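# Set the toppled nest block upright on the laser-marker table

## Task

Get the nest block that is lying on its side standing upright on the laser marker's worktable, resting there on its own: if it only stays upright because a gripper is still holding it at the end, it does not count.

## Robot and tools

ROBOT. Two arms, left_arm and right_arm, each with six revolute joints and a parallel gripper. The names are labels only and do not match the left or right of a camera image. In the shared scene frame the origin sits on the table top midway between the arms, +x points out over the table, +z points up, and left_arm is on the +y side. Each gripper's fingers point along its own +z and close along its own y. The reported end_effector_position is the spot between the finger pads, about 1 cm behind the tips. Printed hand positions can be somewhat wrong, more so at long reach.

execute_actions. Argument "actions" is a list holding zero or one item; optional "pictures" (boolean) controls whether camera images come back (they do by default).
- Empty list: nothing is commanded, the current state is returned.
- Motion: {"rows": [...], "steps": n} with n from 1 to 15 (default 15), each step lasting 1/30 s. Each row is used for one step; if there are fewer rows than steps, the final row is held for the rest. Each row is always 14 numbers, one flat list covering both arms: left_arm waist, shoulder, elbow, wrist pitch, wrist yaw, wrist roll, opening, then right_arm in the same seven-number order. Both arms must be given even if only one moves; repeat the current angles for the still arm.
- Joint values are absolute target angles in radians, the same quantities Joint positions reports, not offsets. Stated ranges per arm: waist -2.880 to 2.880, shoulder 0.000 to 3.142, elbow 0.000 to 3.019, wrist pitch -1.693 to 1.571, wrist yaw -1.571 to 1.571, wrist roll -2.094 to 2.094. A call is rejected (nothing is sent) if a target exceeds a range end by over 0.019 rad and is further out than that joint's last reported angle. True ends may differ by up to 0.019 rad either way; a joint asked beyond its true end is clamped there and the result may report "joint sent to its limit" (possibly about an earlier action still running). Absence of that line does not prove more travel is available.
- Opening is a scale from -1 (closed) to +1 (fully open, pad gap 0.094 m). It is an absolute setting, matched against grip_measured.
- Wait: {"steps": n} without rows, n up to 300; returns after n steps counted from the previous result, with your reply time counted in.

MOTION LIMITS. Targets are fed to each joint no further ahead of its measured angle than: waist 0.264, shoulder 0.32, elbow 0.276, wrist pitch 0.33, wrist yaw 0.186, wrist roll 0.522 rad. If the resulting targets would move a gripper over 70 mm from where it is, all of that arm's targets are shrunk toward the measured angles. Large moves therefore take several calls or time. Between calls the arms keep heading toward the last row sent until they have all nearly stopped (a stalled move counts as stopped) or a step is HELD; then only a new action moves them on. Fingers still mid-travel finish moving. The simulation runs while you think and write, so long replies let things happen.

RESULT LINES. The state line gives per arm end_effector_position (m) and end_effector_quat_wxyz in the scene frame. Joint positions and Joint velocities list, per arm, the six joints (rad, rad/s) then pad gap (m, m/s). grip_measured is the measured opening on the command scale; each gripper may be off by about 1 mm of gap, consistently. "joint command not followed" means a clearance check altered or blocked some joint targets; the rest of the row still ran. HELD marks steps where your row was partly or wholly not sent.

GRIPPING. Away from -1 and +1, fingers go to where grip_measured equals your number. To hold something, command below the measured opening: about 0.03 lower holds firmly, smaller differences hold more gently. Pad force caps around 50 to 62 N (lower on some grippers, weaker on parts under about 2 mm thick), with a brief spike at first contact. Holding a load heats motors; a MOTOR HOT line appears from 85 °C, and at 100 °C an OVER-TEMPERATURE FAULT makes that arm and gripper go limp and drop. Don't hold loads longer than needed.

zoom_image. Arguments: camera ("cam_high" or "cam_low") and region [x0, y0, x1, y1] in pixels of that camera's latest 504x504 image, origin top-left, at most 504 by 504. Returns a magnified view.

CAMERAS. cam_high and cam_low, both 504x504, with calibration given (pinhole plus radial distortion, K, D, T_world_to_cam mapping scene frame to camera). cam_high sits near world [1.27, 0.52, 1.05], cam_low near [1.09, 1.18, 0.39]. Actual poses can be off by up to a couple of degrees and several millimetres; results list any changed numbers.

finished_scene. Argument scene: the number of the current scene. The block must stay upright on the table after release. Replying without any tool call ends everything.

AVOID. Knocking or placing anything off the table fails. Do not let the arms collide or push on each other hard. Drops, slips, slamming, hard impacts and heavy pushing are penalized. Occasional disturbances may tug a held part or shove a loose object, so check before releasing and before finishing. Quicker, smoother, lower-effort motion is better.

Each tool is called after "Call:" as name(argument=value, ...) on one line, values as JSON.

## Session

Call:
execute_actions(actions=[])

Scene clock: 0.00 s of 4200.00 s.
left_arm: end_effector_position=(+0.2891, +0.1861, +0.1244) grip_measured=+1.000 end_effector_quat_wxyz=(+0.139, +0.242, +0.960, -0.020) | right_arm: end_effector_position=(+0.3214, -0.2101, +0.3228) grip_measured=+1.000 end_effector_quat_wxyz=(+0.156, -0.679, +0.717, -0.020)
Joint positions: left_arm=[-0.492  1.168  0.779 -0.899  0.005  0.125  0.094] | right_arm=[-0.189  0.946  1.158 -1.53  -0.19  -1.514  0.094]
Joint velocities: left_arm=[-0.015  0.005 -0.012 -0.002 -0.081 -0.037  0.   ] | right_arm=[ 0.005 -0.005 -0.002 -0.002 -0.051 -0.022  0.   ]
Motor temperatures (°C, as the motors report them): left_arm=[25 26 24 25 24 26] | right_arm=[26 25 27 27 25 23]

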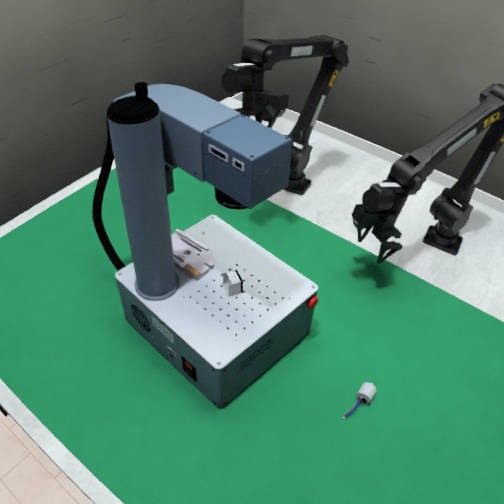

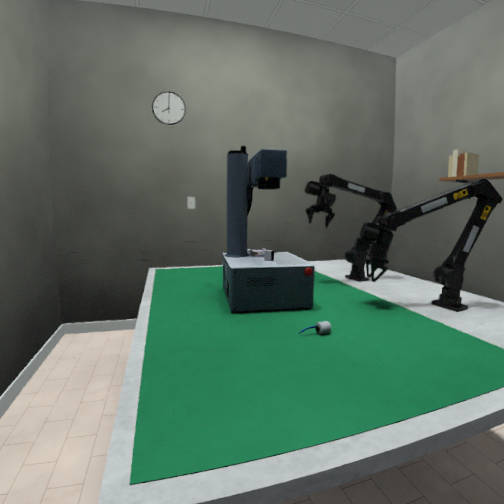

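Call:
zoom_image(camera="cam_high", region=[150, 220, 290, 320])

Region (150, 220, 290, 320) of cam_high's 504x504 image, scaled by 3.600, with more detail than that image has; it fills the top 360 rows of this view, and the rest is white.

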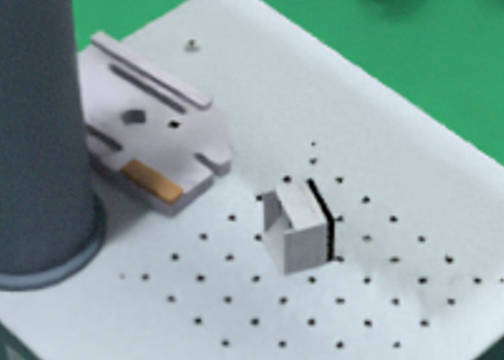

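Call:
zoom_image(camera="cam_low", region=[210, 220, 330, 300])

Region (210, 220, 330, 300) of cam_low's 504x504 image, scaled by 4.200, with more detail than that image has.

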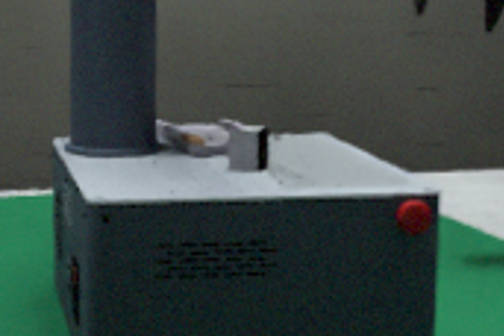

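Call:
execute_actions(actions=[{"rows":[[-0.492,1.168,0.779,-0.899,0.005,0.125,1, 0.3,1.5,1.158,-1.53,0,-1.514,1]],"steps":15}])

Scene clock: 14.87 s of 4200.00 s.
left_arm: end_effector_position=(+0.2891, +0.1861, +0.1244) grip_measured=+1.000 end_effector_quat_wxyz=(+0.139, +0.242, +0.960, -0.020) | right_arm: end_effector_position=(+0.3381, -0.0740, +0.1339) grip_measured=+1.000 end_effector_quat_wxyz=(+0.150, +0.828, -0.533, -0.088)
Joint positions: left_arm=[-0.492  1.168  0.779 -0.899  0.005  0.125  0.094] | right_arm=[ 0.317  1.54   1.147 -1.527 -0.005 -1.514  0.094]
Joint velocities: left_arm=[-0.015  0.005 -0.002 -0.012 -0.081  0.066  0.   ] | right_arm=[ 0.278  0.396 -0.208 -0.002  0.022 -0.081  0.   ]
Motor temperatures (°C, as the motors report them): left_arm=[25 26 26 25 24 26] | right_arm=[26 25 30 27 25 23]
Steps of this call (steps 1 to 90: nothing new was sent; then 11.37 s passed at rest; steps 91 to 105: all 15 steps of this action). Readings (joint positions):
91: left_arm=[-0.492 1.168 0.779 -0.899 0.005 0.125] | right_arm=[-0.177 0.956 1.158 -1.532 -0.145 -1.514]
92: left_arm=[-0.492 1.168 0.779 -0.899 0.005 0.125] | right_arm=[-0.148 0.973 1.162 -1.533 -0.100 -1.514]
94: left_arm=[-0.492 1.168 0.779 -0.899 0.005 0.125] | right_arm=[-0.068 1.044 1.162 -1.533 -0.052 -1.514]
98: left_arm=[-0.492 1.168 0.779 -0.899 0.005 0.125] | right_arm=[0.100 1.242 1.162 -1.532 -0.018 -1.514]
105: the state above

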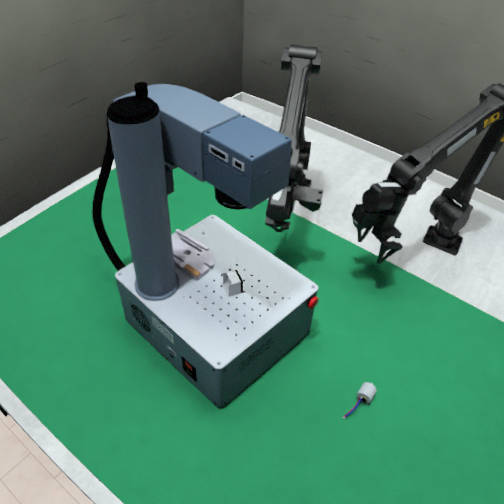

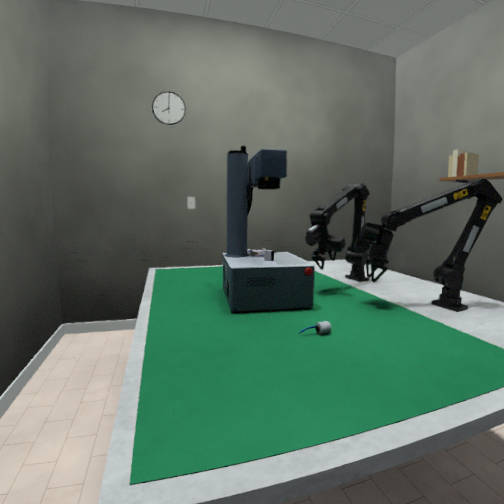

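Call:
execute_actions(actions=[{"rows":[[-0.492,1.168,0.779,-0.899,0.005,0.125,1, 0.3,1.5,1.7,-1.53,0,-1.514,1]],"steps":15}], pictures=false)

Scene clock: 19.90 s of 4200.00 s.
left_arm: end_effector_position=(+0.2891, +0.1861, +0.1244) grip_measured=+1.000 end_effector_quat_wxyz=(+0.139, +0.242, +0.960, -0.020) | right_arm: end_effector_position=(+0.4681, -0.0114, +0.3269) grip_measured=+1.000 end_effector_quat_wxyz=(-0.082, +0.835, -0.543, +0.045)
Joint positions: left_arm=[-0.492  1.168  0.779 -0.899  0.005  0.125  0.094] | right_arm=[ 0.307  1.512  1.658 -1.53  -0.003 -1.514  0.094]
Joint velocities: left_arm=[ 0.005  0.005  0.012  0.007 -0.081  0.037  0.   ] | right_arm=[-0.015 -0.142  0.54   0.017  0.007 -0.007  0.   ]
Motor temperatures (°C, as the motors report them): left_arm=[25 26 26 25 24 26] | right_arm=[26 25 30 27 25 23]
Steps of this call (steps 1 to 30: the robot went on to your last target; steps 31 to 90: nothing new was sent; then 1.53 s passed at rest; steps 91 to 105: all 15 steps of this action). Readings (joint positions):
91: left_arm=[-0.492 1.168 0.779 -0.899 0.005 0.125] | right_arm=[0.307 1.512 1.146 -1.529 -0.003 -1.514]
92: left_arm=[-0.492 1.168 0.779 -0.899 0.005 0.125] | right_arm=[0.307 1.515 1.166 -1.530 -0.003 -1.514]
94: left_arm=[-0.492 1.168 0.779 -0.899 0.005 0.125] | right_arm=[0.307 1.516 1.233 -1.530 -0.003 -1.514]
98: left_arm=[-0.492 1.168 0.779 -0.899 0.005 0.125] | right_arm=[0.307 1.516 1.398 -1.530 -0.003 -1.514]
105: the state above

Call:
execute_actions(actions=[{"rows":[[-0.492,1.168,0.779,-0.899,0.005,0.125,1, 0.33,1.9,2.1,-1.0,0,-1.514,1]],"steps":15}])

Scene clock: 24.10 s of 4200.00 s.
left_arm: end_effector_position=(+0.2891, +0.1861, +0.1244) grip_measured=+1.000 end_effector_quat_wxyz=(+0.139, +0.242, +0.960, -0.020) | right_arm: end_effector_position=(+0.6599, +0.1257, +0.3768) grip_measured=+1.000 end_effector_quat_wxyz=(-0.320, +0.793, -0.490, +0.173)
Joint positions: left_arm=[-0.492  1.168  0.779 -0.899  0.005  0.125  0.094] | right_arm=[ 0.356  1.831  2.039 -1.036  0.    -1.512  0.094]
Joint velocities: left_arm=[-0.005  0.024 -0.017  0.007 -0.095 -0.007  0.   ] | right_arm=[ 0.151  0.347  0.486  0.418 -0.051 -0.037  0.   ]
Motor temperatures (°C, as the motors report them): left_arm=[25 26 26 25 24 26] | right_arm=[26 25 30 27 25 23]
Steps of this call (steps 1 to 30: the robot went on to your last target; steps 31 to 90: nothing new was sent; then 0.70 s passed at rest; steps 91 to 105: all 15 steps of this action). Readings (joint positions):
91: left_arm=[-0.492 1.168 0.779 -0.899 0.005 0.125] | right_arm=[0.307 1.500 1.682 -1.516 -0.003 -1.514]
92: left_arm=[-0.492 1.168 0.779 -0.899 0.005 0.125] | right_arm=[0.307 1.514 1.703 -1.484 -0.003 -1.514]
94: left_arm=[-0.492 1.168 0.779 -0.899 0.005 0.125] | right_arm=[0.307 1.568 1.763 -1.405 -0.003 -1.514]
98: left_arm=[-0.492 1.168 0.779 -0.899 0.005 0.125] | right_arm=[0.308 1.703 1.886 -1.231 -0.003 -1.514]
105: the state above

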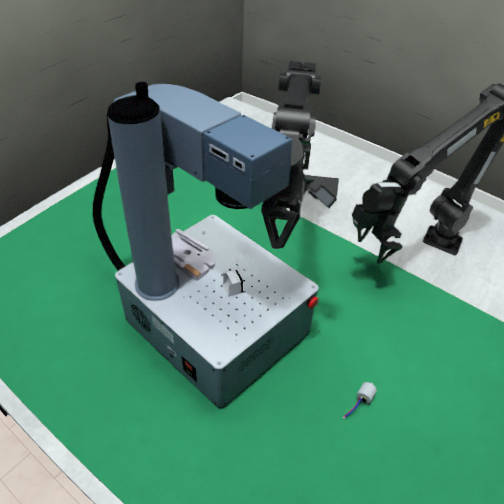

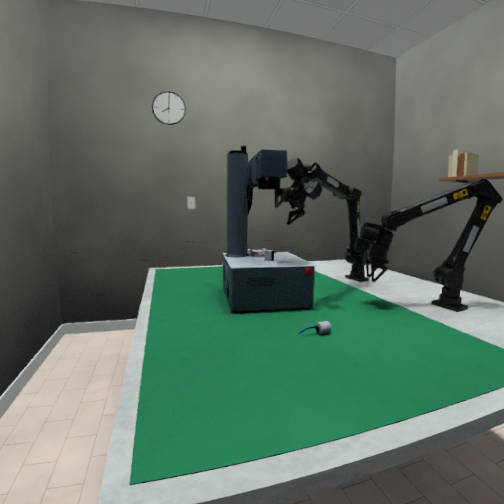

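Call:
execute_actions(actions=[], pictures=false)

Scene clock: 26.77 s of 4200.00 s.
left_arm: end_effector_position=(+0.2891, +0.1861, +0.1244) grip_measured=+1.000 end_effector_quat_wxyz=(+0.139, +0.242, +0.960, -0.020) | right_arm: end_effector_position=(+0.6664, +0.1338, +0.3790) grip_measured=+1.000 end_effector_quat_wxyz=(-0.330, +0.790, -0.485, +0.177)
Joint positions: left_arm=[-0.492  1.168  0.779 -0.899  0.005  0.125  0.094] | right_arm=[ 0.36   1.847  2.057 -1.014 -0.    -1.512  0.094]
Joint velocities: left_arm=[-0.005 -0.005 -0.012  0.017 -0.007  0.066  0.   ] | right_arm=[-0.005  0.015  0.002 -0.002 -0.007  0.022  0.   ]
Motor temperatures (°C, as the motors report them): left_arm=[25 26 26 25 24 26] | right_arm=[26 26 31 27 25 23]
Steps of this call (steps 1 to 30: the robot went on to your last target; steps 31 to 80: nothing new was sent). Readings (joint positions):
1: left_arm=[-0.492 1.168 0.779 -0.899 0.005 0.125] | right_arm=[0.359 1.842 2.053 -1.024 -0.000 -1.512]
2: left_arm=[-0.492 1.168 0.779 -0.899 0.005 0.125] | right_arm=[0.360 1.847 2.057 -1.016 -0.000 -1.512]
4: left_arm=[-0.492 1.168 0.779 -0.899 0.005 0.125] | right_arm=[0.360 1.847 2.057 -1.014 -0.000 -1.512]
8: left_arm=[-0.492 1.168 0.779 -0.899 0.005 0.125] | right_arm=[0.360 1.847 2.057 -1.014 -0.000 -1.512]
80: the state above
All arms were judged still, so your last target was given up. Only a new action makes them travel on or press farther. Fingers that are still opening or closing keep moving.

Call:
execute_actions(actions=[{"rows":[[-0.492,1.168,0.779,-0.899,0.005,0.125,1, 0.12,2.1,2.1,-1.5,0,-1.514,1]],"steps":15}])

Scene clock: 38.50 s of 4200.00 s.
left_arm: end_effector_position=(+0.2891, +0.1861, +0.1244) grip_measured=+1.000 end_effector_quat_wxyz=(+0.139, +0.242, +0.960, -0.020) | right_arm: end_effector_position=(+0.6130, +0.0915, +0.3336) grip_measured=+1.000 end_effector_quat_wxyz=(-0.189, +0.828, -0.517, +0.103)
Joint positions: left_arm=[-0.492  1.168  0.779 -0.899  0.005  0.125  0.094] | right_arm=[ 0.346  1.849  2.062 -1.351 -0.    -1.512  0.094]
Joint velocities: left_arm=[-0.015 -0.015 -0.002 -0.007  0.037 -0.066  0.   ] | right_arm=[-0.044  0.015  0.002 -0.457  0.022 -0.037  0.   ]
Motor temperatures (°C, as the motors report them): left_arm=[25 26 27 25 24 26] | right_arm=[26 26 33 27 25 23]
Steps of this call (steps 1 to 90: nothing new was sent; then 8.23 s passed at rest; steps 91 to 105: all 15 steps of this action). Readings (joint positions):
91: left_arm=[-0.492 1.168 0.779 -0.899 0.005 0.125] | right_arm=[0.360 1.847 2.058 -1.026 -0.000 -1.512]
92: left_arm=[-0.492 1.168 0.779 -0.899 0.005 0.125] | right_arm=[0.359 1.847 2.059 -1.052 -0.000 -1.512]
94: left_arm=[-0.492 1.168 0.779 -0.899 0.005 0.125] | right_arm=[0.359 1.847 2.062 -1.102 -0.000 -1.512]
98: left_arm=[-0.492 1.168 0.779 -0.899 0.005 0.125] | right_arm=[0.355 1.847 2.062 -1.208 -0.000 -1.512]
105: the state above

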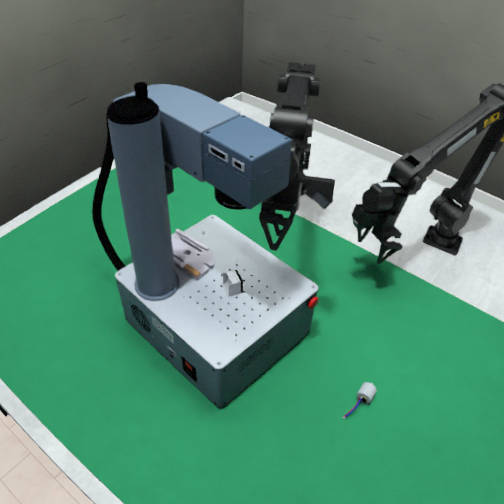

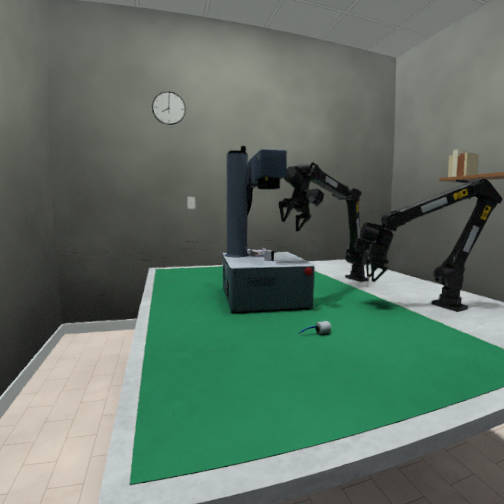

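Call:
execute_actions(actions=[{"rows":[[-0.492,1.168,0.779,-0.899,0.005,0.125,1, 0.3,1.7,1.5,0.2,0,-1.514,1]],"steps":15}], pictures=false)

Call:
execute_actions(actions=[{"steps":30}])

Scene clock: 46.90 s of 4200.00 s.
left_arm: end_effector_position=(+0.2891, +0.1861, +0.1244) grip_measured=+1.000 end_effector_quat_wxyz=(+0.139, +0.242, +0.960, -0.020) | right_arm: end_effector_position=(+0.6617, +0.1141, +0.2910) grip_measured=+1.000 end_effector_quat_wxyz=(-0.431, +0.736, -0.465, +0.235)
Joint positions: left_arm=[-0.492  1.168  0.779 -0.899  0.005  0.125  0.094] | right_arm=[ 0.34   1.697  1.488 -0.334 -0.002 -1.507  0.094]
Joint velocities: left_arm=[-0.005 -0.005 -0.002  0.002  0.051 -0.081  0.   ] | right_arm=[-0.015  0.005 -0.007  3.065  0.037 -0.066  0.   ]
Motor temperatures (°C, as the motors report them): left_arm=[25 26 27 25 24 26] | right_arm=[26 26 32 27 25 23]
Steps of this call (steps 1 to 60: the robot went on to your last target; steps 61 to 120: nothing new was sent; then 3.90 s passed at rest; steps 121 to 135: all 15 steps of this action). Readings (joint positions):
121: left_arm=[-0.492 1.168 0.779 -0.899 0.005 0.125] | right_arm=[0.105 2.048 2.059 -1.478 0.005 -1.507]
122: left_arm=[-0.492 1.168 0.779 -0.899 0.005 0.125] | right_arm=[0.109 2.016 2.014 -1.430 0.006 -1.507]
124: left_arm=[-0.492 1.168 0.779 -0.899 0.005 0.125] | right_arm=[0.131 1.949 1.917 -1.337 0.006 -1.507]
128: left_arm=[-0.492 1.168 0.779 -0.899 0.005 0.125] | right_arm=[0.218 1.776 1.648 -1.033 0.006 -1.507]
135: the state above

Scene clock: 47.90 s of 4200.00 s.
left_arm: end_effector_position=(+0.2891, +0.1861, +0.1244) grip_measured=+1.000 end_effector_quat_wxyz=(+0.139, +0.242, +0.960, -0.020) | right_arm: end_effector_position=(+0.7039, +0.1094, +0.4072) grip_measured=+1.000 end_effector_quat_wxyz=(+0.602, -0.604, +0.394, -0.341)
Joint positions: left_arm=[-0.492  1.168  0.779 -0.899  0.005  0.125  0.094] | right_arm=[ 0.307  1.696  1.485  0.17  -0.003 -1.508  0.094]
Joint velocities: left_arm=[ 0.015  0.005 -0.002 -0.002  0.051 -0.007  0.   ] | right_arm=[-0.005 -0.005 -0.012 -0.002  0.051 -0.037  0.   ]
Motor temperatures (°C, as the motors report them): left_arm=[25 26 27 25 24 26] | right_arm=[26 27 32 27 25 23]
Steps of this call (steps 1 to 30: the robot went on to your last target). Readings (joint positions):
1: left_arm=[-0.492 1.168 0.779 -0.899 0.005 0.125] | right_arm=[0.338 1.697 1.488 -0.232 -0.002 -1.507]
2: left_arm=[-0.492 1.168 0.779 -0.899 0.005 0.125] | right_arm=[0.334 1.697 1.488 -0.130 -0.002 -1.507]
4: left_arm=[-0.492 1.168 0.779 -0.899 0.005 0.125] | right_arm=[0.322 1.697 1.488 0.061 -0.002 -1.507]
8: left_arm=[-0.492 1.168 0.779 -0.899 0.005 0.125] | right_arm=[0.307 1.696 1.486 0.165 -0.003 -1.508]
30: the state above
All arms were judged still, so your last target was given up. Only a new action makes them travel on or press farther. Fingers that are still opening or closing keep moving.

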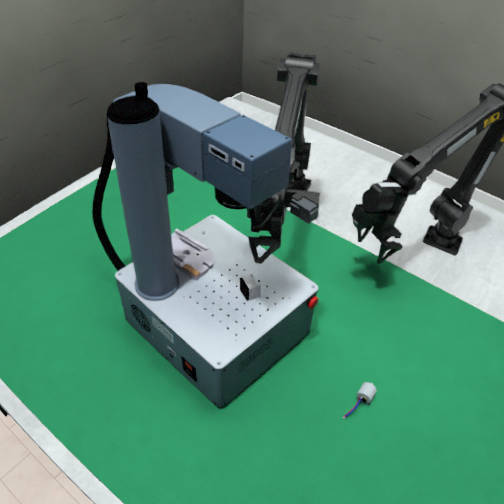

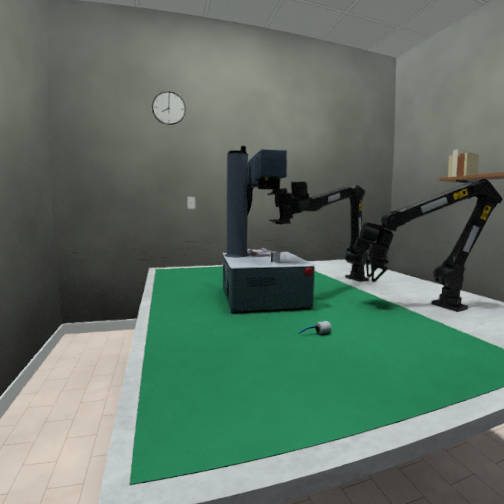

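Call:
zoom_image(camera="cam_high", region=[200, 250, 300, 330])

Region (200, 250, 300, 330) of cam_high's 504x504 image, scaled by 5.040, with more detail than that image has; it fills the top 403 rows of this view, and the rest is white.

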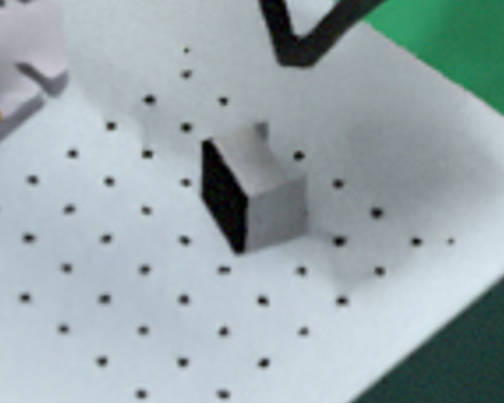

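Call:
execute_actions(actions=[{"rows":[[-0.4,1.7,1.2,0.5,0,0,1, -0.2,1.0,1.15,-1.5,0,-1.514,1]],"steps":15}], pictures=false)

Call:
execute_actions(actions=[{"steps":40}], pictures=false)

Scene clock: 57.60 s of 4200.00 s.
left_arm: end_effector_position=(+0.5481, +0.1372, +0.1320) grip_measured=+1.000 end_effector_quat_wxyz=(+0.379, +0.167, +0.909, -0.054) | right_arm: end_effector_position=(+0.6143, -0.1664, +0.3359) grip_measured=+1.000 end_effector_quat_wxyz=(+0.388, -0.628, +0.593, -0.322)
Joint positions: left_arm=[-0.41   1.645  1.102 -0.242  0.028  0.067  0.094] | right_arm=[-0.049  1.324  1.173 -0.362 -0.003 -1.508  0.094]
Joint velocities: left_arm=[ 0.093 -0.005 -0.227  0.549  0.476  0.462  0.   ] | right_arm=[-0.913 -0.962 -0.164 -1.267  0.007 -0.081  0.   ]
Motor temperatures (°C, as the motors report them): left_arm=[25 26 27 25 24 26] | right_arm=[26 27 32 27 25 23]
Steps of this call (steps 1 to 90: nothing new was sent; then 6.20 s passed at rest; steps 91 to 105: all 15 steps of this action). Readings (joint positions):
91: left_arm=[-0.490 1.176 0.782 -0.886 0.005 0.120] | right_arm=[0.302 1.691 1.475 0.156 -0.003 -1.508]
92: left_arm=[-0.485 1.196 0.795 -0.854 0.005 0.112] | right_arm=[0.297 1.672 1.449 0.124 -0.004 -1.508]
94: left_arm=[-0.468 1.266 0.842 -0.780 0.005 0.098] | right_arm=[0.268 1.622 1.378 0.055 -0.004 -1.508]
98: left_arm=[-0.439 1.428 0.958 -0.617 0.005 0.075] | right_arm=[0.171 1.518 1.262 -0.093 -0.004 -1.508]
105: the state above

Scene clock: 58.93 s of 4200.00 s.
left_arm: end_effector_position=(+0.5506, +0.1364, +0.1337) grip_measured=+1.000 end_effector_quat_wxyz=(+0.434, +0.206, +0.876, -0.050) | right_arm: end_effector_position=(+0.3368, -0.2475, +0.3016) grip_measured=+1.000 end_effector_quat_wxyz=(+0.081, -0.667, +0.737, -0.078)
Joint positions: left_arm=[-0.403  1.637  1.03  -0.06   0.053  0.159  0.094] | right_arm=[-0.204  0.996  1.143 -1.493 -0.    -1.508  0.094]
Joint velocities: left_arm=[-0.015 -0.024 -0.027  0.022 -0.022 -0.051  0.   ] | right_arm=[-0.015 -0.015  0.017 -0.002  0.007 -0.051  0.   ]
Motor temperatures (°C, as the motors report them): left_arm=[25 26 28 25 24 26] | right_arm=[26 27 32 27 25 23]
Steps of this call (steps 1 to 40: the robot went on to your last target). Readings (joint positions):
1: left_arm=[-0.408 1.645 1.095 -0.223 0.036 0.078] | right_arm=[-0.078 1.291 1.166 -0.406 -0.003 -1.508]
2: left_arm=[-0.407 1.643 1.088 -0.207 0.039 0.088] | right_arm=[-0.105 1.256 1.161 -0.454 -0.002 -1.508]
4: left_arm=[-0.407 1.642 1.078 -0.182 0.040 0.104] | right_arm=[-0.150 1.179 1.156 -0.572 -0.001 -1.508]
8: left_arm=[-0.406 1.640 1.064 -0.146 0.043 0.126] | right_arm=[-0.202 1.020 1.155 -0.938 -0.000 -1.508]
40: the state above

Call:
execute_actions(actions=[{"rows":[[-0.4,1.3,1.2,0.1,0,0,1, -0.2,1.0,1.15,-1.5,0,-1.514,1]],"steps":15}], pictures=false)

Call:
execute_actions(actions=[{"steps":30}], pictures=false)

Scene clock: 62.23 s of 4200.00 s.
left_arm: end_effector_position=(+0.5438, +0.1366, +0.1576) grip_measured=+1.000 end_effector_quat_wxyz=(+0.449, +0.147, +0.878, -0.078) | right_arm: end_effector_position=(+0.3368, -0.2475, +0.3016) grip_measured=+1.000 end_effector_quat_wxyz=(+0.081, -0.667, +0.737, -0.078)
Joint positions: left_arm=[-0.407  1.583  1.01  -0.052  0.047  0.027  0.094] | right_arm=[-0.204  0.996  1.143 -1.493 -0.    -1.508  0.094]
Joint velocities: left_arm=[-0.015 -0.073 -0.017 -0.002 -0.081 -0.227  0.   ] | right_arm=[-0.015 -0.015  0.012 -0.012  0.007 -0.022  0.   ]
Motor temperatures (°C, as the motors report them): left_arm=[25 26 29 26 24 26] | right_arm=[26 27 32 27 25 23]
Steps of this call (steps 1 to 30: the robot went on to your last target; steps 31 to 84: nothing new was sent; steps 85 to 99: all 15 steps of this action). Readings (joint positions):
85: left_arm=[-0.402 1.630 1.020 -0.051 0.056 0.163] | right_arm=[-0.204 0.996 1.143 -1.493 -0.000 -1.508]
86: left_arm=[-0.403 1.625 1.019 -0.052 0.054 0.154] | right_arm=[-0.204 0.996 1.143 -1.493 -0.000 -1.508]
88: left_arm=[-0.404 1.614 1.017 -0.052 0.051 0.127] | right_arm=[-0.204 0.996 1.143 -1.493 -0.000 -1.508]
92: left_arm=[-0.406 1.600 1.014 -0.052 0.049 0.082] | right_arm=[-0.204 0.996 1.143 -1.493 -0.000 -1.508]
99: the state above

Scene clock: 63.23 s of 4200.00 s.
left_arm: end_effector_position=(+0.5418, +0.1420, +0.4054) grip_measured=+1.000 end_effector_quat_wxyz=(+0.649, +0.107, +0.747, -0.097) | right_arm: end_effector_position=(+0.3368, -0.2475, +0.3016) grip_measured=+1.000 end_effector_quat_wxyz=(+0.081, -0.667, +0.737, -0.078)
Joint positions: left_arm=[-0.412  1.318  1.122  0.057  0.005 -0.005  0.094] | right_arm=[-0.204  0.996  1.143 -1.493 -0.    -1.508  0.094]
Joint velocities: left_arm=[ 0.005 -0.19   0.393  0.237 -0.125 -0.037  0.   ] | right_arm=[-0.005 -0.005  0.007  0.007  0.007 -0.037  0.   ]
Motor temperatures (°C, as the motors report them): left_arm=[25 26 29 26 24 26] | right_arm=[26 26 32 27 25 23]
Steps of this call (steps 1 to 30: the robot went on to your last target). Readings (joint positions):
1: left_arm=[-0.407 1.581 1.010 -0.052 0.047 0.021] | right_arm=[-0.204 0.996 1.143 -1.493 -0.000 -1.508]
2: left_arm=[-0.408 1.579 1.010 -0.052 0.047 0.016] | right_arm=[-0.204 0.996 1.143 -1.493 -0.000 -1.508]
4: left_arm=[-0.408 1.577 1.009 -0.052 0.046 0.006] | right_arm=[-0.204 0.996 1.143 -1.493 -0.000 -1.508]
8: left_arm=[-0.409 1.571 1.009 -0.053 0.046 -0.011] | right_arm=[-0.204 0.996 1.143 -1.493 -0.000 -1.508]
30: the state above

Call:
execute_actions(actions=[{"rows":[[-0.53,1.5,1.1,0.4,0,0,1, -0.2,1.0,1.15,-1.5,0,-1.514,1]],"steps":15}], pictures=false)

Call:
execute_actions(actions=[{"steps":30}])

Scene clock: 68.10 s of 4200.00 s.
left_arm: end_effector_position=(+0.5617, +0.0490, +0.3451) grip_measured=+1.000 end_effector_quat_wxyz=(+0.673, +0.147, +0.710, -0.143) | right_arm: end_effector_position=(+0.3368, -0.2475, +0.3016) grip_measured=+1.000 end_effector_quat_wxyz=(+0.081, -0.667, +0.737, -0.078)
Joint positions: left_arm=[-0.539  1.511  1.095  0.365  0.    -0.005  0.094] | right_arm=[-0.204  0.996  1.143 -1.493 -0.    -1.508  0.094]
Joint velocities: left_arm=[-0.005 -0.015 -0.027  0.012  0.007  0.022  0.   ] | right_arm=[ 0.005 -0.015  0.007 -0.002  0.007  0.007  0.   ]
Motor temperatures (°C, as the motors report them): left_arm=[25 26 29 26 24 26] | right_arm=[26 26 32 27 25 23]
Steps of this call (steps 1 to 30: the robot went on to your last target; steps 31 to 90: nothing new was sent; then 1.37 s passed at rest; steps 91 to 105: all 15 steps of this action). Readings (joint positions):
91: left_arm=[-0.410 1.294 1.163 0.107 0.002 -0.005] | right_arm=[-0.204 0.996 1.143 -1.493 -0.000 -1.508]
92: left_arm=[-0.418 1.305 1.160 0.162 0.000 -0.005] | right_arm=[-0.204 0.996 1.143 -1.493 -0.000 -1.508]
94: left_arm=[-0.445 1.342 1.156 0.243 0.000 -0.005] | right_arm=[-0.204 0.996 1.143 -1.493 -0.000 -1.508]
98: left_arm=[-0.507 1.431 1.133 0.344 0.000 -0.005] | right_arm=[-0.204 0.996 1.143 -1.493 -0.000 -1.508]
105: the state above

Scene clock: 69.10 s of 4200.00 s.
left_arm: end_effector_position=(+0.5618, +0.0509, +0.3500) grip_measured=+1.000 end_effector_quat_wxyz=(+0.679, +0.145, +0.705, -0.143) | right_arm: end_effector_position=(+0.3368, -0.2475, +0.3016) grip_measured=+1.000 end_effector_quat_wxyz=(+0.081, -0.667, +0.737, -0.078)
Joint positions: left_arm=[-0.537  1.508  1.095  0.376  0.    -0.005  0.094] | right_arm=[-0.204  0.996  1.143 -1.493 -0.    -1.508  0.094]
Joint velocities: left_arm=[ 0.005  0.015 -0.022  0.017  0.051 -0.081  0.   ] | right_arm=[-0.005 -0.015  0.007 -0.022  0.022 -0.007  0.   ]
Motor temperatures (°C, as the motors report them): left_arm=[25 26 29 26 24 26] | right_arm=[26 26 32 27 25 23]
Steps of this call (steps 1 to 30: the robot went on to your last target). Readings (joint positions):
1: left_arm=[-0.539 1.511 1.095 0.366 0.000 -0.005] | right_arm=[-0.204 0.996 1.143 -1.493 -0.000 -1.508]
2: left_arm=[-0.538 1.509 1.095 0.371 0.000 -0.005] | right_arm=[-0.204 0.996 1.143 -1.493 -0.000 -1.508]
4: left_arm=[-0.537 1.508 1.095 0.374 0.000 -0.005] | right_arm=[-0.204 0.996 1.143 -1.493 -0.000 -1.508]
8: left_arm=[-0.537 1.508 1.095 0.376 0.000 -0.005] | right_arm=[-0.204 0.996 1.143 -1.493 -0.000 -1.508]
30: the state above
All arms were judged still, so your last target was given up. Only a new action makes them travel on or press farther. Fingers that are still opening or closing keep moving.

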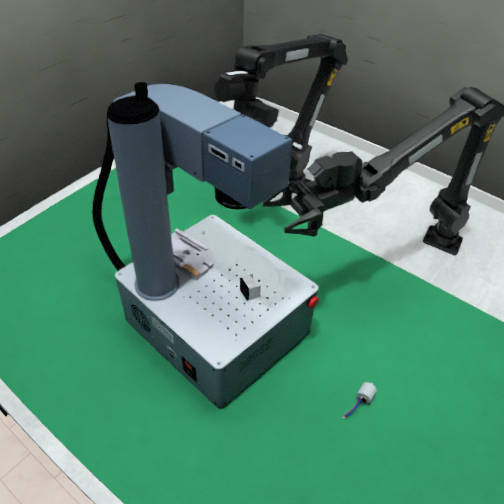

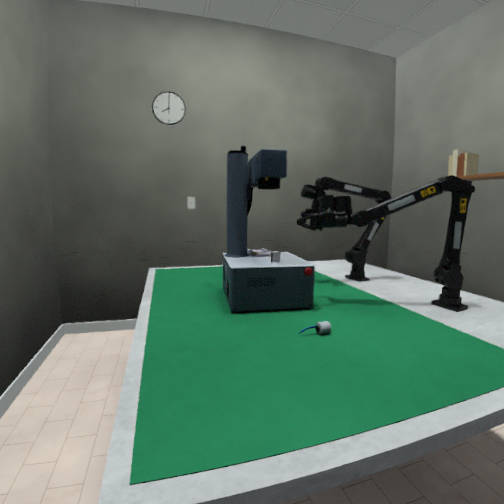

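Call:
execute_actions(actions=[{"rows":[[-0.5,1.9,1.1,0.8,0,0,1, -0.2,1.0,1.15,-1.5,0,-1.514,1]],"steps":15}], pictures=false)

Call:
execute_actions(actions=[{"steps":30}])

Scene clock: 72.53 s of 4200.00 s.
left_arm: end_effector_position=(+0.6206, +0.0442, +0.2220) grip_measured=+1.000 end_effector_quat_wxyz=(+0.708, +0.138, +0.679, -0.134) | right_arm: end_effector_position=(+0.3368, -0.2475, +0.3016) grip_measured=+1.000 end_effector_quat_wxyz=(+0.081, -0.667, +0.737, -0.078)
Joint positions: left_arm=[-0.512  1.858  1.103  0.795  0.001  0.014  0.094] | right_arm=[-0.204  0.996  1.143 -1.493 -0.    -1.508  0.094]
Joint velocities: left_arm=[ 0.005 -0.015  0.027  0.002  0.007 -0.037  0.   ] | right_arm=[ 0.005 -0.015 -0.012 -0.002 -0.007 -0.051  0.   ]
Motor temperatures (°C, as the motors report them): left_arm=[25 27 29 26 24 26] | right_arm=[26 26 32 27 25 23]
Steps of this call (steps 1 to 88: nothing new was sent; steps 89 to 103: all 15 steps of this action). Readings (joint positions):
89: left_arm=[-0.536 1.516 1.095 0.398 0.000 -0.005] | right_arm=[-0.204 0.996 1.143 -1.493 -0.000 -1.508]
90: left_arm=[-0.535 1.534 1.097 0.453 0.000 -0.005] | right_arm=[-0.204 0.996 1.143 -1.493 -0.000 -1.508]
92: left_arm=[-0.531 1.588 1.098 0.553 0.000 -0.005] | right_arm=[-0.204 0.996 1.143 -1.493 -0.000 -1.508]
96: left_arm=[-0.522 1.728 1.098 0.675 0.000 -0.005] | right_arm=[-0.204 0.996 1.143 -1.493 -0.000 -1.508]
103: the state above

Scene clock: 73.53 s of 4200.00 s.
left_arm: end_effector_position=(+0.6206, +0.0442, +0.2220) grip_measured=+1.000 end_effector_quat_wxyz=(+0.708, +0.138, +0.679, -0.134) | right_arm: end_effector_position=(+0.3368, -0.2475, +0.3016) grip_measured=+1.000 end_effector_quat_wxyz=(+0.081, -0.667, +0.737, -0.078)
Joint positions: left_arm=[-0.512  1.858  1.103  0.795  0.001  0.014  0.094] | right_arm=[-0.204  0.996  1.143 -1.493 -0.    -1.508  0.094]
Joint velocities: left_arm=[-0.005 -0.024 -0.002  0.007 -0.007 -0.037  0.   ] | right_arm=[ 0.005 -0.005 -0.017 -0.007 -0.037 -0.007  0.   ]
Motor temperatures (°C, as the motors report them): left_arm=[25 27 29 26 24 26] | right_arm=[26 26 32 27 25 23]
Steps of this call (steps 1 to 15: the robot went on to your last target; steps 16 to 30: nothing new was sent). Readings (joint positions):
1: left_arm=[-0.512 1.858 1.103 0.795 0.001 0.014] | right_arm=[-0.204 0.996 1.143 -1.493 -0.000 -1.508]
2: left_arm=[-0.512 1.858 1.103 0.795 0.001 0.014] | right_arm=[-0.204 0.996 1.143 -1.493 -0.000 -1.508]
4: left_arm=[-0.512 1.858 1.103 0.795 0.001 0.014] | right_arm=[-0.204 0.996 1.143 -1.493 -0.000 -1.508]
8: left_arm=[-0.512 1.858 1.103 0.795 0.001 0.014] | right_arm=[-0.204 0.996 1.143 -1.493 -0.000 -1.508]
30: the state above
All arms were judged still, so your last target was given up. Only a new action makes them travel on or press farther. Fingers that are still opening or closing keep moving.

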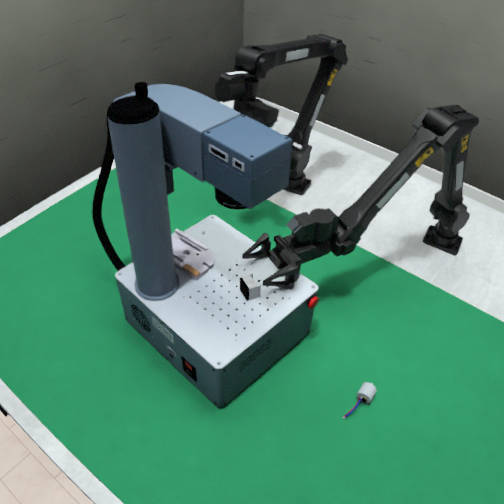

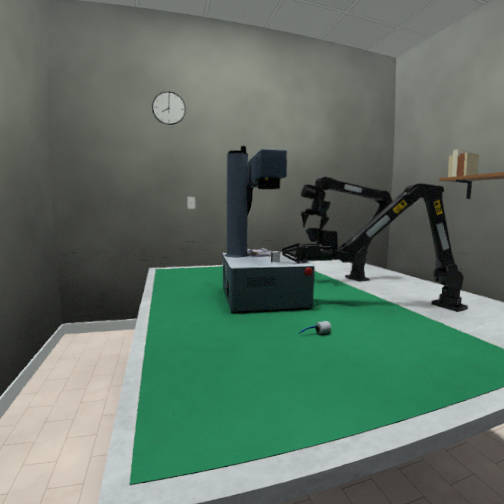

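Call:
execute_actions(actions=[{"rows":[[-0.43,1.86,1.2,0.55,0,0,1, -0.2,1.0,1.15,-1.5,0,-1.514,1]],"steps":15}])

Scene clock: 77.80 s of 4200.00 s.
left_arm: end_effector_position=(+0.6580, +0.1023, +0.2145) grip_measured=+1.000 end_effector_quat_wxyz=(+0.667, +0.114, +0.730, -0.094) | right_arm: end_effector_position=(+0.3368, -0.2475, +0.3016) grip_measured=+1.000 end_effector_quat_wxyz=(+0.081, -0.667, +0.737, -0.078)
Joint positions: left_arm=[-0.42   1.848  1.173  0.582  0.001  0.014  0.094] | right_arm=[-0.204  0.996  1.143 -1.493 -0.    -1.508  0.094]
Joint velocities: left_arm=[-0.005 -0.015  0.012  0.002 -0.051  0.037  0.   ] | right_arm=[ 0.005 -0.024  0.002 -0.012 -0.022  0.022  0.   ]
Motor temperatures (°C, as the motors report them): left_arm=[25 27 28 26 24 26] | right_arm=[26 26 32 27 25 23]
Steps of this call (steps 1 to 90: nothing new was sent; then 0.77 s passed at rest; steps 91 to 105: all 15 steps of this action). Readings (joint positions):
91: left_arm=[-0.509 1.856 1.111 0.766 0.002 0.017] | right_arm=[-0.204 0.996 1.143 -1.493 -0.000 -1.508]
92: left_arm=[-0.504 1.849 1.130 0.698 0.003 0.017] | right_arm=[-0.204 0.996 1.143 -1.493 -0.000 -1.508]
94: left_arm=[-0.481 1.848 1.164 0.616 0.003 0.015] | right_arm=[-0.204 0.996 1.143 -1.493 -0.000 -1.508]
98: left_arm=[-0.429 1.848 1.173 0.583 0.002 0.014] | right_arm=[-0.204 0.996 1.143 -1.493 -0.000 -1.508]
105: the state above

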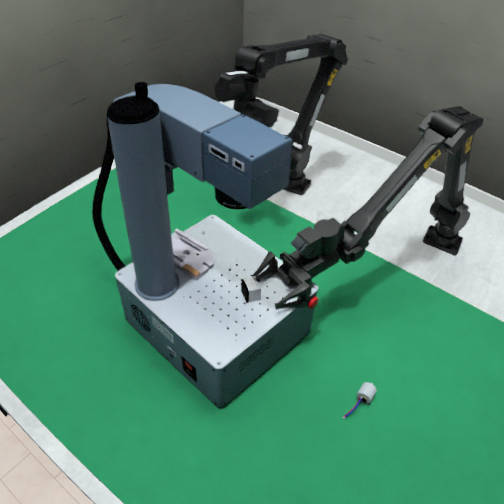

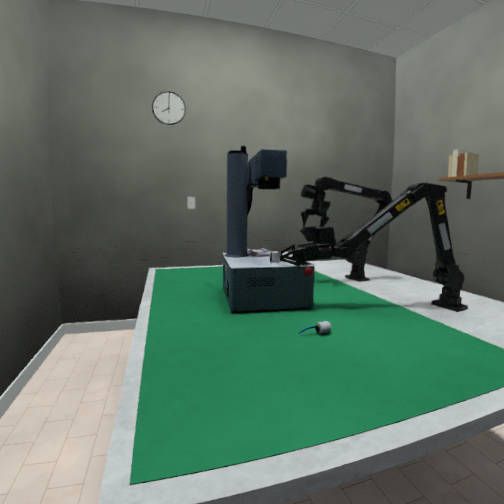

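Block is between the fingers. Close.

Call:
execute_actions(actions=[{"rows":[[-0.42,1.85,1.18,0.57,0,0,-1, -0.2,1.0,1.15,-1.5,0,-1.514,1]],"steps":15}], pictures=false)

Scene clock: 81.13 s of 4200.00 s.
left_arm: end_effector_position=(+0.6579, +0.1024, +0.2151) grip_measured=-0.984 end_effector_quat_wxyz=(+0.667, +0.114, +0.730, -0.094) | right_arm: end_effector_position=(+0.3368, -0.2475, +0.3016) grip_measured=+1.000 end_effector_quat_wxyz=(+0.081, -0.667, +0.737, -0.078)
Joint positions: left_arm=[-0.42   1.847  1.173  0.582  0.001  0.014  0.001] | right_arm=[-0.204  0.996  1.143 -1.493 -0.    -1.508  0.094]
Joint velocities: left_arm=[-0.015 -0.044  0.007 -0.017 -0.125  0.022 -0.001] | right_arm=[-0.015 -0.015 -0.022  0.007  0.051 -0.066  0.   ]
Motor temperatures (°C, as the motors report them): left_arm=[25 27 28 26 24 26] | right_arm=[26 26 32 27 25 23]
Steps of this call (steps 1 to 15: the robot went on to your last target; steps 16 to 85: nothing new was sent; steps 86 to 100: all 15 steps of this action). Readings (joint positions):
86: left_arm=[-0.420 1.847 1.173 0.582 0.001 0.014] | right_arm=[-0.204 0.996 1.143 -1.493 -0.000 -1.508]
87: left_arm=[-0.420 1.847 1.173 0.582 0.001 0.014] | right_arm=[-0.204 0.996 1.143 -1.493 -0.000 -1.508]
89: left_arm=[-0.420 1.847 1.173 0.582 0.001 0.014] | right_arm=[-0.204 0.996 1.143 -1.493 -0.000 -1.508]
93: left_arm=[-0.420 1.847 1.173 0.582 0.001 0.014] | right_arm=[-0.204 0.996 1.143 -1.493 -0.000 -1.508]
100: the state above

Call:
execute_actions(actions=[{"rows":[[-0.42,1.85,1.18,0.57,0,0,1, -0.2,1.0,1.15,-1.5,0,-1.514,1]],"steps":10}], pictures=false)

Call:
execute_actions(actions=[{"rows":[[-0.42,1.85,1.18,0.3,0,0,1, -0.2,1.0,1.15,-1.5,0,-1.514,1]],"steps":15}])

Scene clock: 87.50 s of 4200.00 s.
left_arm: end_effector_position=(+0.6579, +0.1024, +0.2151) grip_measured=+1.000 end_effector_quat_wxyz=(+0.667, +0.113, +0.730, -0.095) | right_arm: end_effector_position=(+0.3368, -0.2475, +0.3016) grip_measured=+1.000 end_effector_quat_wxyz=(+0.081, -0.667, +0.737, -0.078)
Joint positions: left_arm=[-0.42   1.847  1.173  0.582  0.001  0.013  0.094] | right_arm=[-0.204  0.996  1.143 -1.493 -0.    -1.508  0.094]
Joint velocities: left_arm=[-0.005 -0.005  0.007 -0.027 -0.022 -0.022  0.   ] | right_arm=[-0.015  0.005 -0.002 -0.017 -0.007 -0.037  0.   ]
Motor temperatures (°C, as the motors report them): left_arm=[25 27 28 25 24 26] | right_arm=[26 26 32 27 25 23]
Steps of this call (steps 1 to 15: the robot went on to your last target; steps 16 to 90: nothing new was sent; then 3.03 s passed at rest; steps 91 to 100: all 10 steps of this action). Readings (joint positions):
91: left_arm=[-0.420 1.847 1.173 0.582 0.001 0.013] | right_arm=[-0.204 0.996 1.143 -1.493 -0.000 -1.508]
92: left_arm=[-0.420 1.847 1.173 0.582 0.001 0.013] | right_arm=[-0.204 0.996 1.143 -1.493 -0.000 -1.508]
94: left_arm=[-0.420 1.847 1.173 0.582 0.001 0.013] | right_arm=[-0.204 0.996 1.143 -1.493 -0.000 -1.508]
98: left_arm=[-0.420 1.847 1.173 0.582 0.001 0.013] | right_arm=[-0.204 0.996 1.143 -1.493 -0.000 -1.508]
100: the state above

Scene clock: 88.00 s of 4200.00 s.
left_arm: end_effector_position=(+0.6509, +0.1040, +0.2016) grip_measured=+1.000 end_effector_quat_wxyz=(+0.605, +0.124, +0.782, -0.085) | right_arm: end_effector_position=(+0.3368, -0.2475, +0.3016) grip_measured=+1.000 end_effector_quat_wxyz=(+0.081, -0.667, +0.737, -0.078)
Joint positions: left_arm=[-0.42   1.805  1.195  0.353  0.002  0.019  0.094] | right_arm=[-0.204  0.996  1.143 -1.493 -0.    -1.508  0.094]
Joint velocities: left_arm=[-0.005 -0.005  0.007  0.007 -0.051  0.007  0.   ] | right_arm=[ 0.005 -0.034 -0.007  0.002 -0.037 -0.007  0.   ]
Motor temperatures (°C, as the motors report them): left_arm=[25 27 28 25 24 26] | right_arm=[26 26 32 27 25 23]
Steps of this call (steps 1 to 15: all 15 steps of this action). Readings (joint positions):
1: left_arm=[-0.420 1.845 1.176 0.548 0.002 0.019] | right_arm=[-0.204 0.996 1.143 -1.493 -0.000 -1.508]
2: left_arm=[-0.420 1.834 1.190 0.477 0.002 0.019] | right_arm=[-0.204 0.996 1.143 -1.493 -0.000 -1.508]
4: left_arm=[-0.420 1.814 1.195 0.390 0.002 0.019] | right_arm=[-0.204 0.996 1.143 -1.493 -0.000 -1.508]
8: left_arm=[-0.420 1.805 1.195 0.353 0.002 0.019] | right_arm=[-0.204 0.996 1.143 -1.493 -0.000 -1.508]
15: the state above

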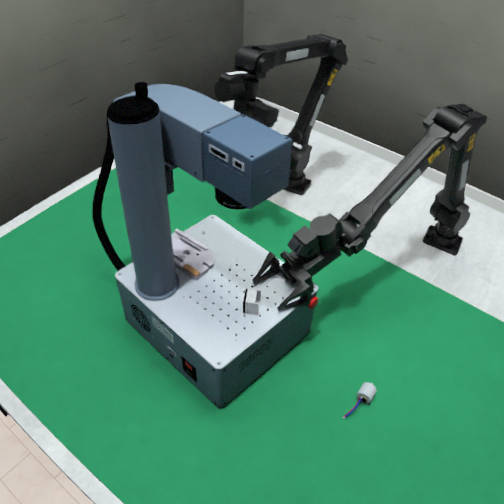

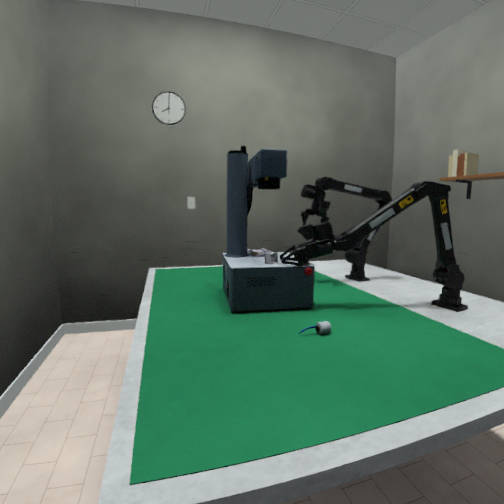

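Call:
execute_actions(actions=[{"rows":[[-0.42,1.83,1.26,0.3,0,0,1, -0.2,1.0,1.15,-1.5,0,-1.514,1]],"steps":12}], pictures=false)

Call:
execute_actions(actions=[{"rows":[[-0.42,1.83,1.26,0.3,0,0,-1, -0.2,1.0,1.15,-1.5,0,-1.514,1]],"steps":15}], pictures=false)

Scene clock: 92.90 s of 4200.00 s.
left_arm: end_effector_position=(+0.6545, +0.1029, +0.2055) grip_measured=+1.000 end_effector_quat_wxyz=(+0.600, +0.121, +0.786, -0.087) | right_arm: end_effector_position=(+0.3368, -0.2475, +0.3016) grip_measured=+1.000 end_effector_quat_wxyz=(+0.081, -0.667, +0.737, -0.078)
Joint positions: left_arm=[-0.42   1.805  1.216  0.32   0.002  0.011  0.094] | right_arm=[-0.204  0.996  1.143 -1.493 -0.    -1.508  0.094]
Joint velocities: left_arm=[-0.005  0.005 -0.007 -0.017 -0.066  0.022  0.   ] | right_arm=[-0.015  0.005 -0.012 -0.002 -0.037  0.081  0.   ]
Motor temperatures (°C, as the motors report them): left_arm=[25 27 28 25 24 26] | right_arm=[26 26 32 27 25 23]
Steps of this call (steps 1 to 15: the robot went on to your last target; steps 16 to 90: nothing new was sent; then 1.50 s passed at rest; steps 91 to 102: all 12 steps of this action). Readings (joint positions):
91: left_arm=[-0.420 1.804 1.201 0.350 0.002 0.019] | right_arm=[-0.204 0.996 1.143 -1.493 -0.000 -1.508]
92: left_arm=[-0.420 1.804 1.207 0.339 0.002 0.017] | right_arm=[-0.204 0.996 1.143 -1.493 -0.000 -1.508]
94: left_arm=[-0.420 1.805 1.214 0.327 0.002 0.015] | right_arm=[-0.204 0.996 1.143 -1.493 -0.000 -1.508]
98: left_arm=[-0.420 1.805 1.216 0.322 0.002 0.012] | right_arm=[-0.204 0.996 1.143 -1.493 -0.000 -1.508]
102: the state above

Scene clock: 93.40 s of 4200.00 s.
left_arm: end_effector_position=(+0.6545, +0.1029, +0.2055) grip_measured=-0.984 end_effector_quat_wxyz=(+0.600, +0.121, +0.786, -0.087) | right_arm: end_effector_position=(+0.3368, -0.2475, +0.3016) grip_measured=+1.000 end_effector_quat_wxyz=(+0.081, -0.667, +0.737, -0.078)
Joint positions: left_arm=[-0.42   1.805  1.216  0.32   0.002  0.01   0.001] | right_arm=[-0.204  0.996  1.143 -1.493 -0.    -1.508  0.094]
Joint velocities: left_arm=[-0.015  0.005 -0.007 -0.002  0.037  0.037 -0.001] | right_arm=[-0.015 -0.005  0.027  0.012 -0.007 -0.037  0.   ]
Motor temperatures (°C, as the motors report them): left_arm=[25 27 28 25 24 26] | right_arm=[26 26 32 27 25 23]
Steps of this call (steps 1 to 15: all 15 steps of this action). Readings (joint positions):
1: left_arm=[-0.420 1.805 1.216 0.320 0.002 0.010] | right_arm=[-0.204 0.996 1.143 -1.493 -0.000 -1.508]
2: left_arm=[-0.420 1.805 1.216 0.320 0.002 0.010] | right_arm=[-0.204 0.996 1.143 -1.493 -0.000 -1.508]
4: left_arm=[-0.420 1.805 1.216 0.320 0.002 0.010] | right_arm=[-0.204 0.996 1.143 -1.493 -0.000 -1.508]
8: left_arm=[-0.420 1.805 1.216 0.320 0.002 0.010] | right_arm=[-0.204 0.996 1.143 -1.493 -0.000 -1.508]
15: the state above

Missed again; not far enough. Open and reach further.

Call:
execute_actions(actions=[{"rows":[[-0.42,1.8,1.3,0.45,0,0,1, -0.2,1.0,1.15,-1.5,0,-1.514,1]],"steps":15}], pictures=false)

Call:
execute_actions(actions=[{"rows":[[-0.42,1.95,1.45,0.3,0,0,1, -0.2,1.0,1.15,-1.5,0,-1.514,1]],"steps":15}])

Scene clock: 101.20 s of 4200.00 s.
left_arm: end_effector_position=(+0.6706, +0.0981, +0.2631) grip_measured=+1.000 end_effector_quat_wxyz=(+0.662, +0.113, +0.735, -0.096) | right_arm: end_effector_position=(+0.3368, -0.2475, +0.3016) grip_measured=+1.000 end_effector_quat_wxyz=(+0.081, -0.667, +0.737, -0.078)
Joint positions: left_arm=[-0.42   1.8    1.265  0.429  0.002  0.009  0.094] | right_arm=[-0.204  0.996  1.143 -1.493 -0.    -1.508  0.094]
Joint velocities: left_arm=[-0.005 -0.015  0.012  0.012 -0.095 -0.095  0.   ] | right_arm=[ 0.015 -0.005 -0.012 -0.017  0.022 -0.022  0.   ]
Motor temperatures (°C, as the motors report them): left_arm=[25 27 29 25 24 26] | right_arm=[26 26 32 27 25 23]
Steps of this call (steps 1 to 15: the robot went on to your last target; steps 16 to 90: nothing new was sent; then 4.30 s passed at rest; steps 91 to 105: all 15 steps of this action). Readings (joint positions):
91: left_arm=[-0.420 1.805 1.218 0.334 0.002 0.010] | right_arm=[-0.204 0.996 1.143 -1.493 -0.000 -1.508]
92: left_arm=[-0.420 1.806 1.219 0.363 0.002 0.010] | right_arm=[-0.204 0.996 1.143 -1.493 -0.000 -1.508]
94: left_arm=[-0.420 1.806 1.234 0.401 0.002 0.010] | right_arm=[-0.204 0.996 1.143 -1.493 -0.000 -1.508]
98: left_arm=[-0.420 1.802 1.264 0.427 0.002 0.009] | right_arm=[-0.204 0.996 1.143 -1.493 -0.000 -1.508]
105: the state above

Scene clock: 101.70 s of 4200.00 s.
left_arm: end_effector_position=(+0.7160, +0.0843, +0.2278) grip_measured=+1.000 end_effector_quat_wxyz=(+0.630, +0.117, +0.763, -0.091) | right_arm: end_effector_position=(+0.3368, -0.2475, +0.3016) grip_measured=+1.000 end_effector_quat_wxyz=(+0.081, -0.667, +0.737, -0.078)
Joint positions: left_arm=[-0.42   1.933  1.425  0.316  0.002  0.009  0.094] | right_arm=[-0.204  0.996  1.143 -1.493 -0.    -1.508  0.094]
Joint velocities: left_arm=[-0.005  0.005 -0.007 -0.012 -0.066 -0.066  0.   ] | right_arm=[-0.015  0.005 -0.017 -0.002 -0.007 -0.022  0.   ]
Motor temperatures (°C, as the motors report them): left_arm=[25 27 29 25 24 26] | right_arm=[26 26 32 27 25 23]
Steps of this call (steps 1 to 15: all 15 steps of this action). Readings (joint positions):
1: left_arm=[-0.420 1.807 1.279 0.411 0.002 0.009] | right_arm=[-0.204 0.996 1.143 -1.493 -0.000 -1.508]
2: left_arm=[-0.420 1.827 1.317 0.375 0.002 0.009] | right_arm=[-0.204 0.996 1.143 -1.493 -0.000 -1.508]
4: left_arm=[-0.420 1.881 1.396 0.342 0.002 0.009] | right_arm=[-0.204 0.996 1.143 -1.493 -0.000 -1.508]
8: left_arm=[-0.420 1.925 1.425 0.322 0.002 0.009] | right_arm=[-0.204 0.996 1.143 -1.493 -0.000 -1.508]
15: the state above

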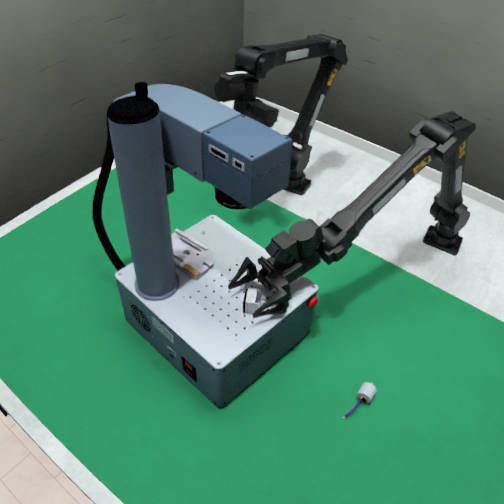

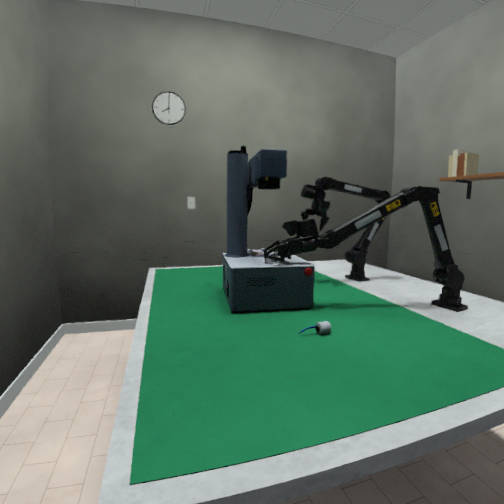

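Call:
execute_actions(actions=[{"rows":[[-0.42,2.0,1.43,0.3,0,0,1, -0.2,1.0,1.15,-1.5,0,-1.514,1]],"steps":10}], pictures=false)

Call:
execute_actions(actions=[{"rows":[[-0.42,2.0,1.43,0.3,0,0,-1, -0.2,1.0,1.15,-1.5,0,-1.514,1]],"steps":15}], pictures=false)

Scene clock: 106.30 s of 4200.00 s.
left_arm: end_effector_position=(+0.7183, +0.0836, +0.2072) grip_measured=+1.000 end_effector_quat_wxyz=(+0.620, +0.120, +0.770, -0.087) | right_arm: end_effector_position=(+0.3368, -0.2475, +0.3016) grip_measured=+1.000 end_effector_quat_wxyz=(+0.081, -0.667, +0.737, -0.078)
Joint positions: left_arm=[-0.42   1.96   1.425  0.317  0.     0.015  0.094] | right_arm=[-0.204  0.996  1.143 -1.493 -0.    -1.508  0.094]
Joint velocities: left_arm=[-0.005  0.005  0.022  0.012 -0.051  0.007  0.   ] | right_arm=[-0.015 -0.005  0.002  0.002  0.066 -0.022  0.   ]
Motor temperatures (°C, as the motors report them): left_arm=[25 28 29 25 24 26] | right_arm=[26 26 32 27 25 23]
Steps of this call (steps 1 to 15: the robot went on to your last target; steps 16 to 90: nothing new was sent; then 1.27 s passed at rest; steps 91 to 100: all 10 steps of this action). Readings (joint positions):
91: left_arm=[-0.420 1.934 1.425 0.316 0.002 0.009] | right_arm=[-0.204 0.996 1.143 -1.493 -0.000 -1.508]
92: left_arm=[-0.420 1.937 1.425 0.316 0.002 0.009] | right_arm=[-0.204 0.996 1.143 -1.493 -0.000 -1.508]
94: left_arm=[-0.420 1.945 1.425 0.316 0.002 0.009] | right_arm=[-0.204 0.996 1.143 -1.493 -0.000 -1.508]
98: left_arm=[-0.420 1.960 1.425 0.317 0.000 0.015] | right_arm=[-0.204 0.996 1.143 -1.493 -0.000 -1.508]
100: the state above

Scene clock: 106.80 s of 4200.00 s.
left_arm: end_effector_position=(+0.7187, +0.0849, +0.2072) grip_measured=-0.036 end_effector_quat_wxyz=(+0.620, +0.119, +0.771, -0.087) | right_arm: end_effector_position=(+0.3368, -0.2475, +0.3016) grip_measured=+1.000 end_effector_quat_wxyz=(+0.081, -0.667, +0.737, -0.078)
Joint positions: left_arm=[-0.419  1.96   1.425  0.317 -0.001  0.013  0.045] | right_arm=[-0.204  0.996  1.143 -1.493 -0.    -1.508  0.094]
Joint velocities: left_arm=[ 0.005  0.005  0.002  0.007 -0.037 -0.022 -0.   ] | right_arm=[-0.005 -0.015  0.007  0.027 -0.037 -0.007  0.   ]
Motor temperatures (°C, as the motors report them): left_arm=[25 28 29 25 24 26] | right_arm=[26 26 32 27 25 23]
Steps of this call (steps 1 to 15: all 15 steps of this action). Readings (joint positions):
1: left_arm=[-0.420 1.960 1.425 0.317 -0.000 0.015] | right_arm=[-0.204 0.996 1.143 -1.493 -0.000 -1.508]
2: left_arm=[-0.420 1.960 1.425 0.317 -0.000 0.015] | right_arm=[-0.204 0.996 1.143 -1.493 -0.000 -1.508]
4: left_arm=[-0.419 1.960 1.425 0.317 -0.001 0.015] | right_arm=[-0.204 0.996 1.143 -1.493 -0.000 -1.508]
8: left_arm=[-0.419 1.960 1.425 0.317 -0.001 0.013] | right_arm=[-0.204 0.996 1.143 -1.493 -0.000 -1.508]
15: the state above


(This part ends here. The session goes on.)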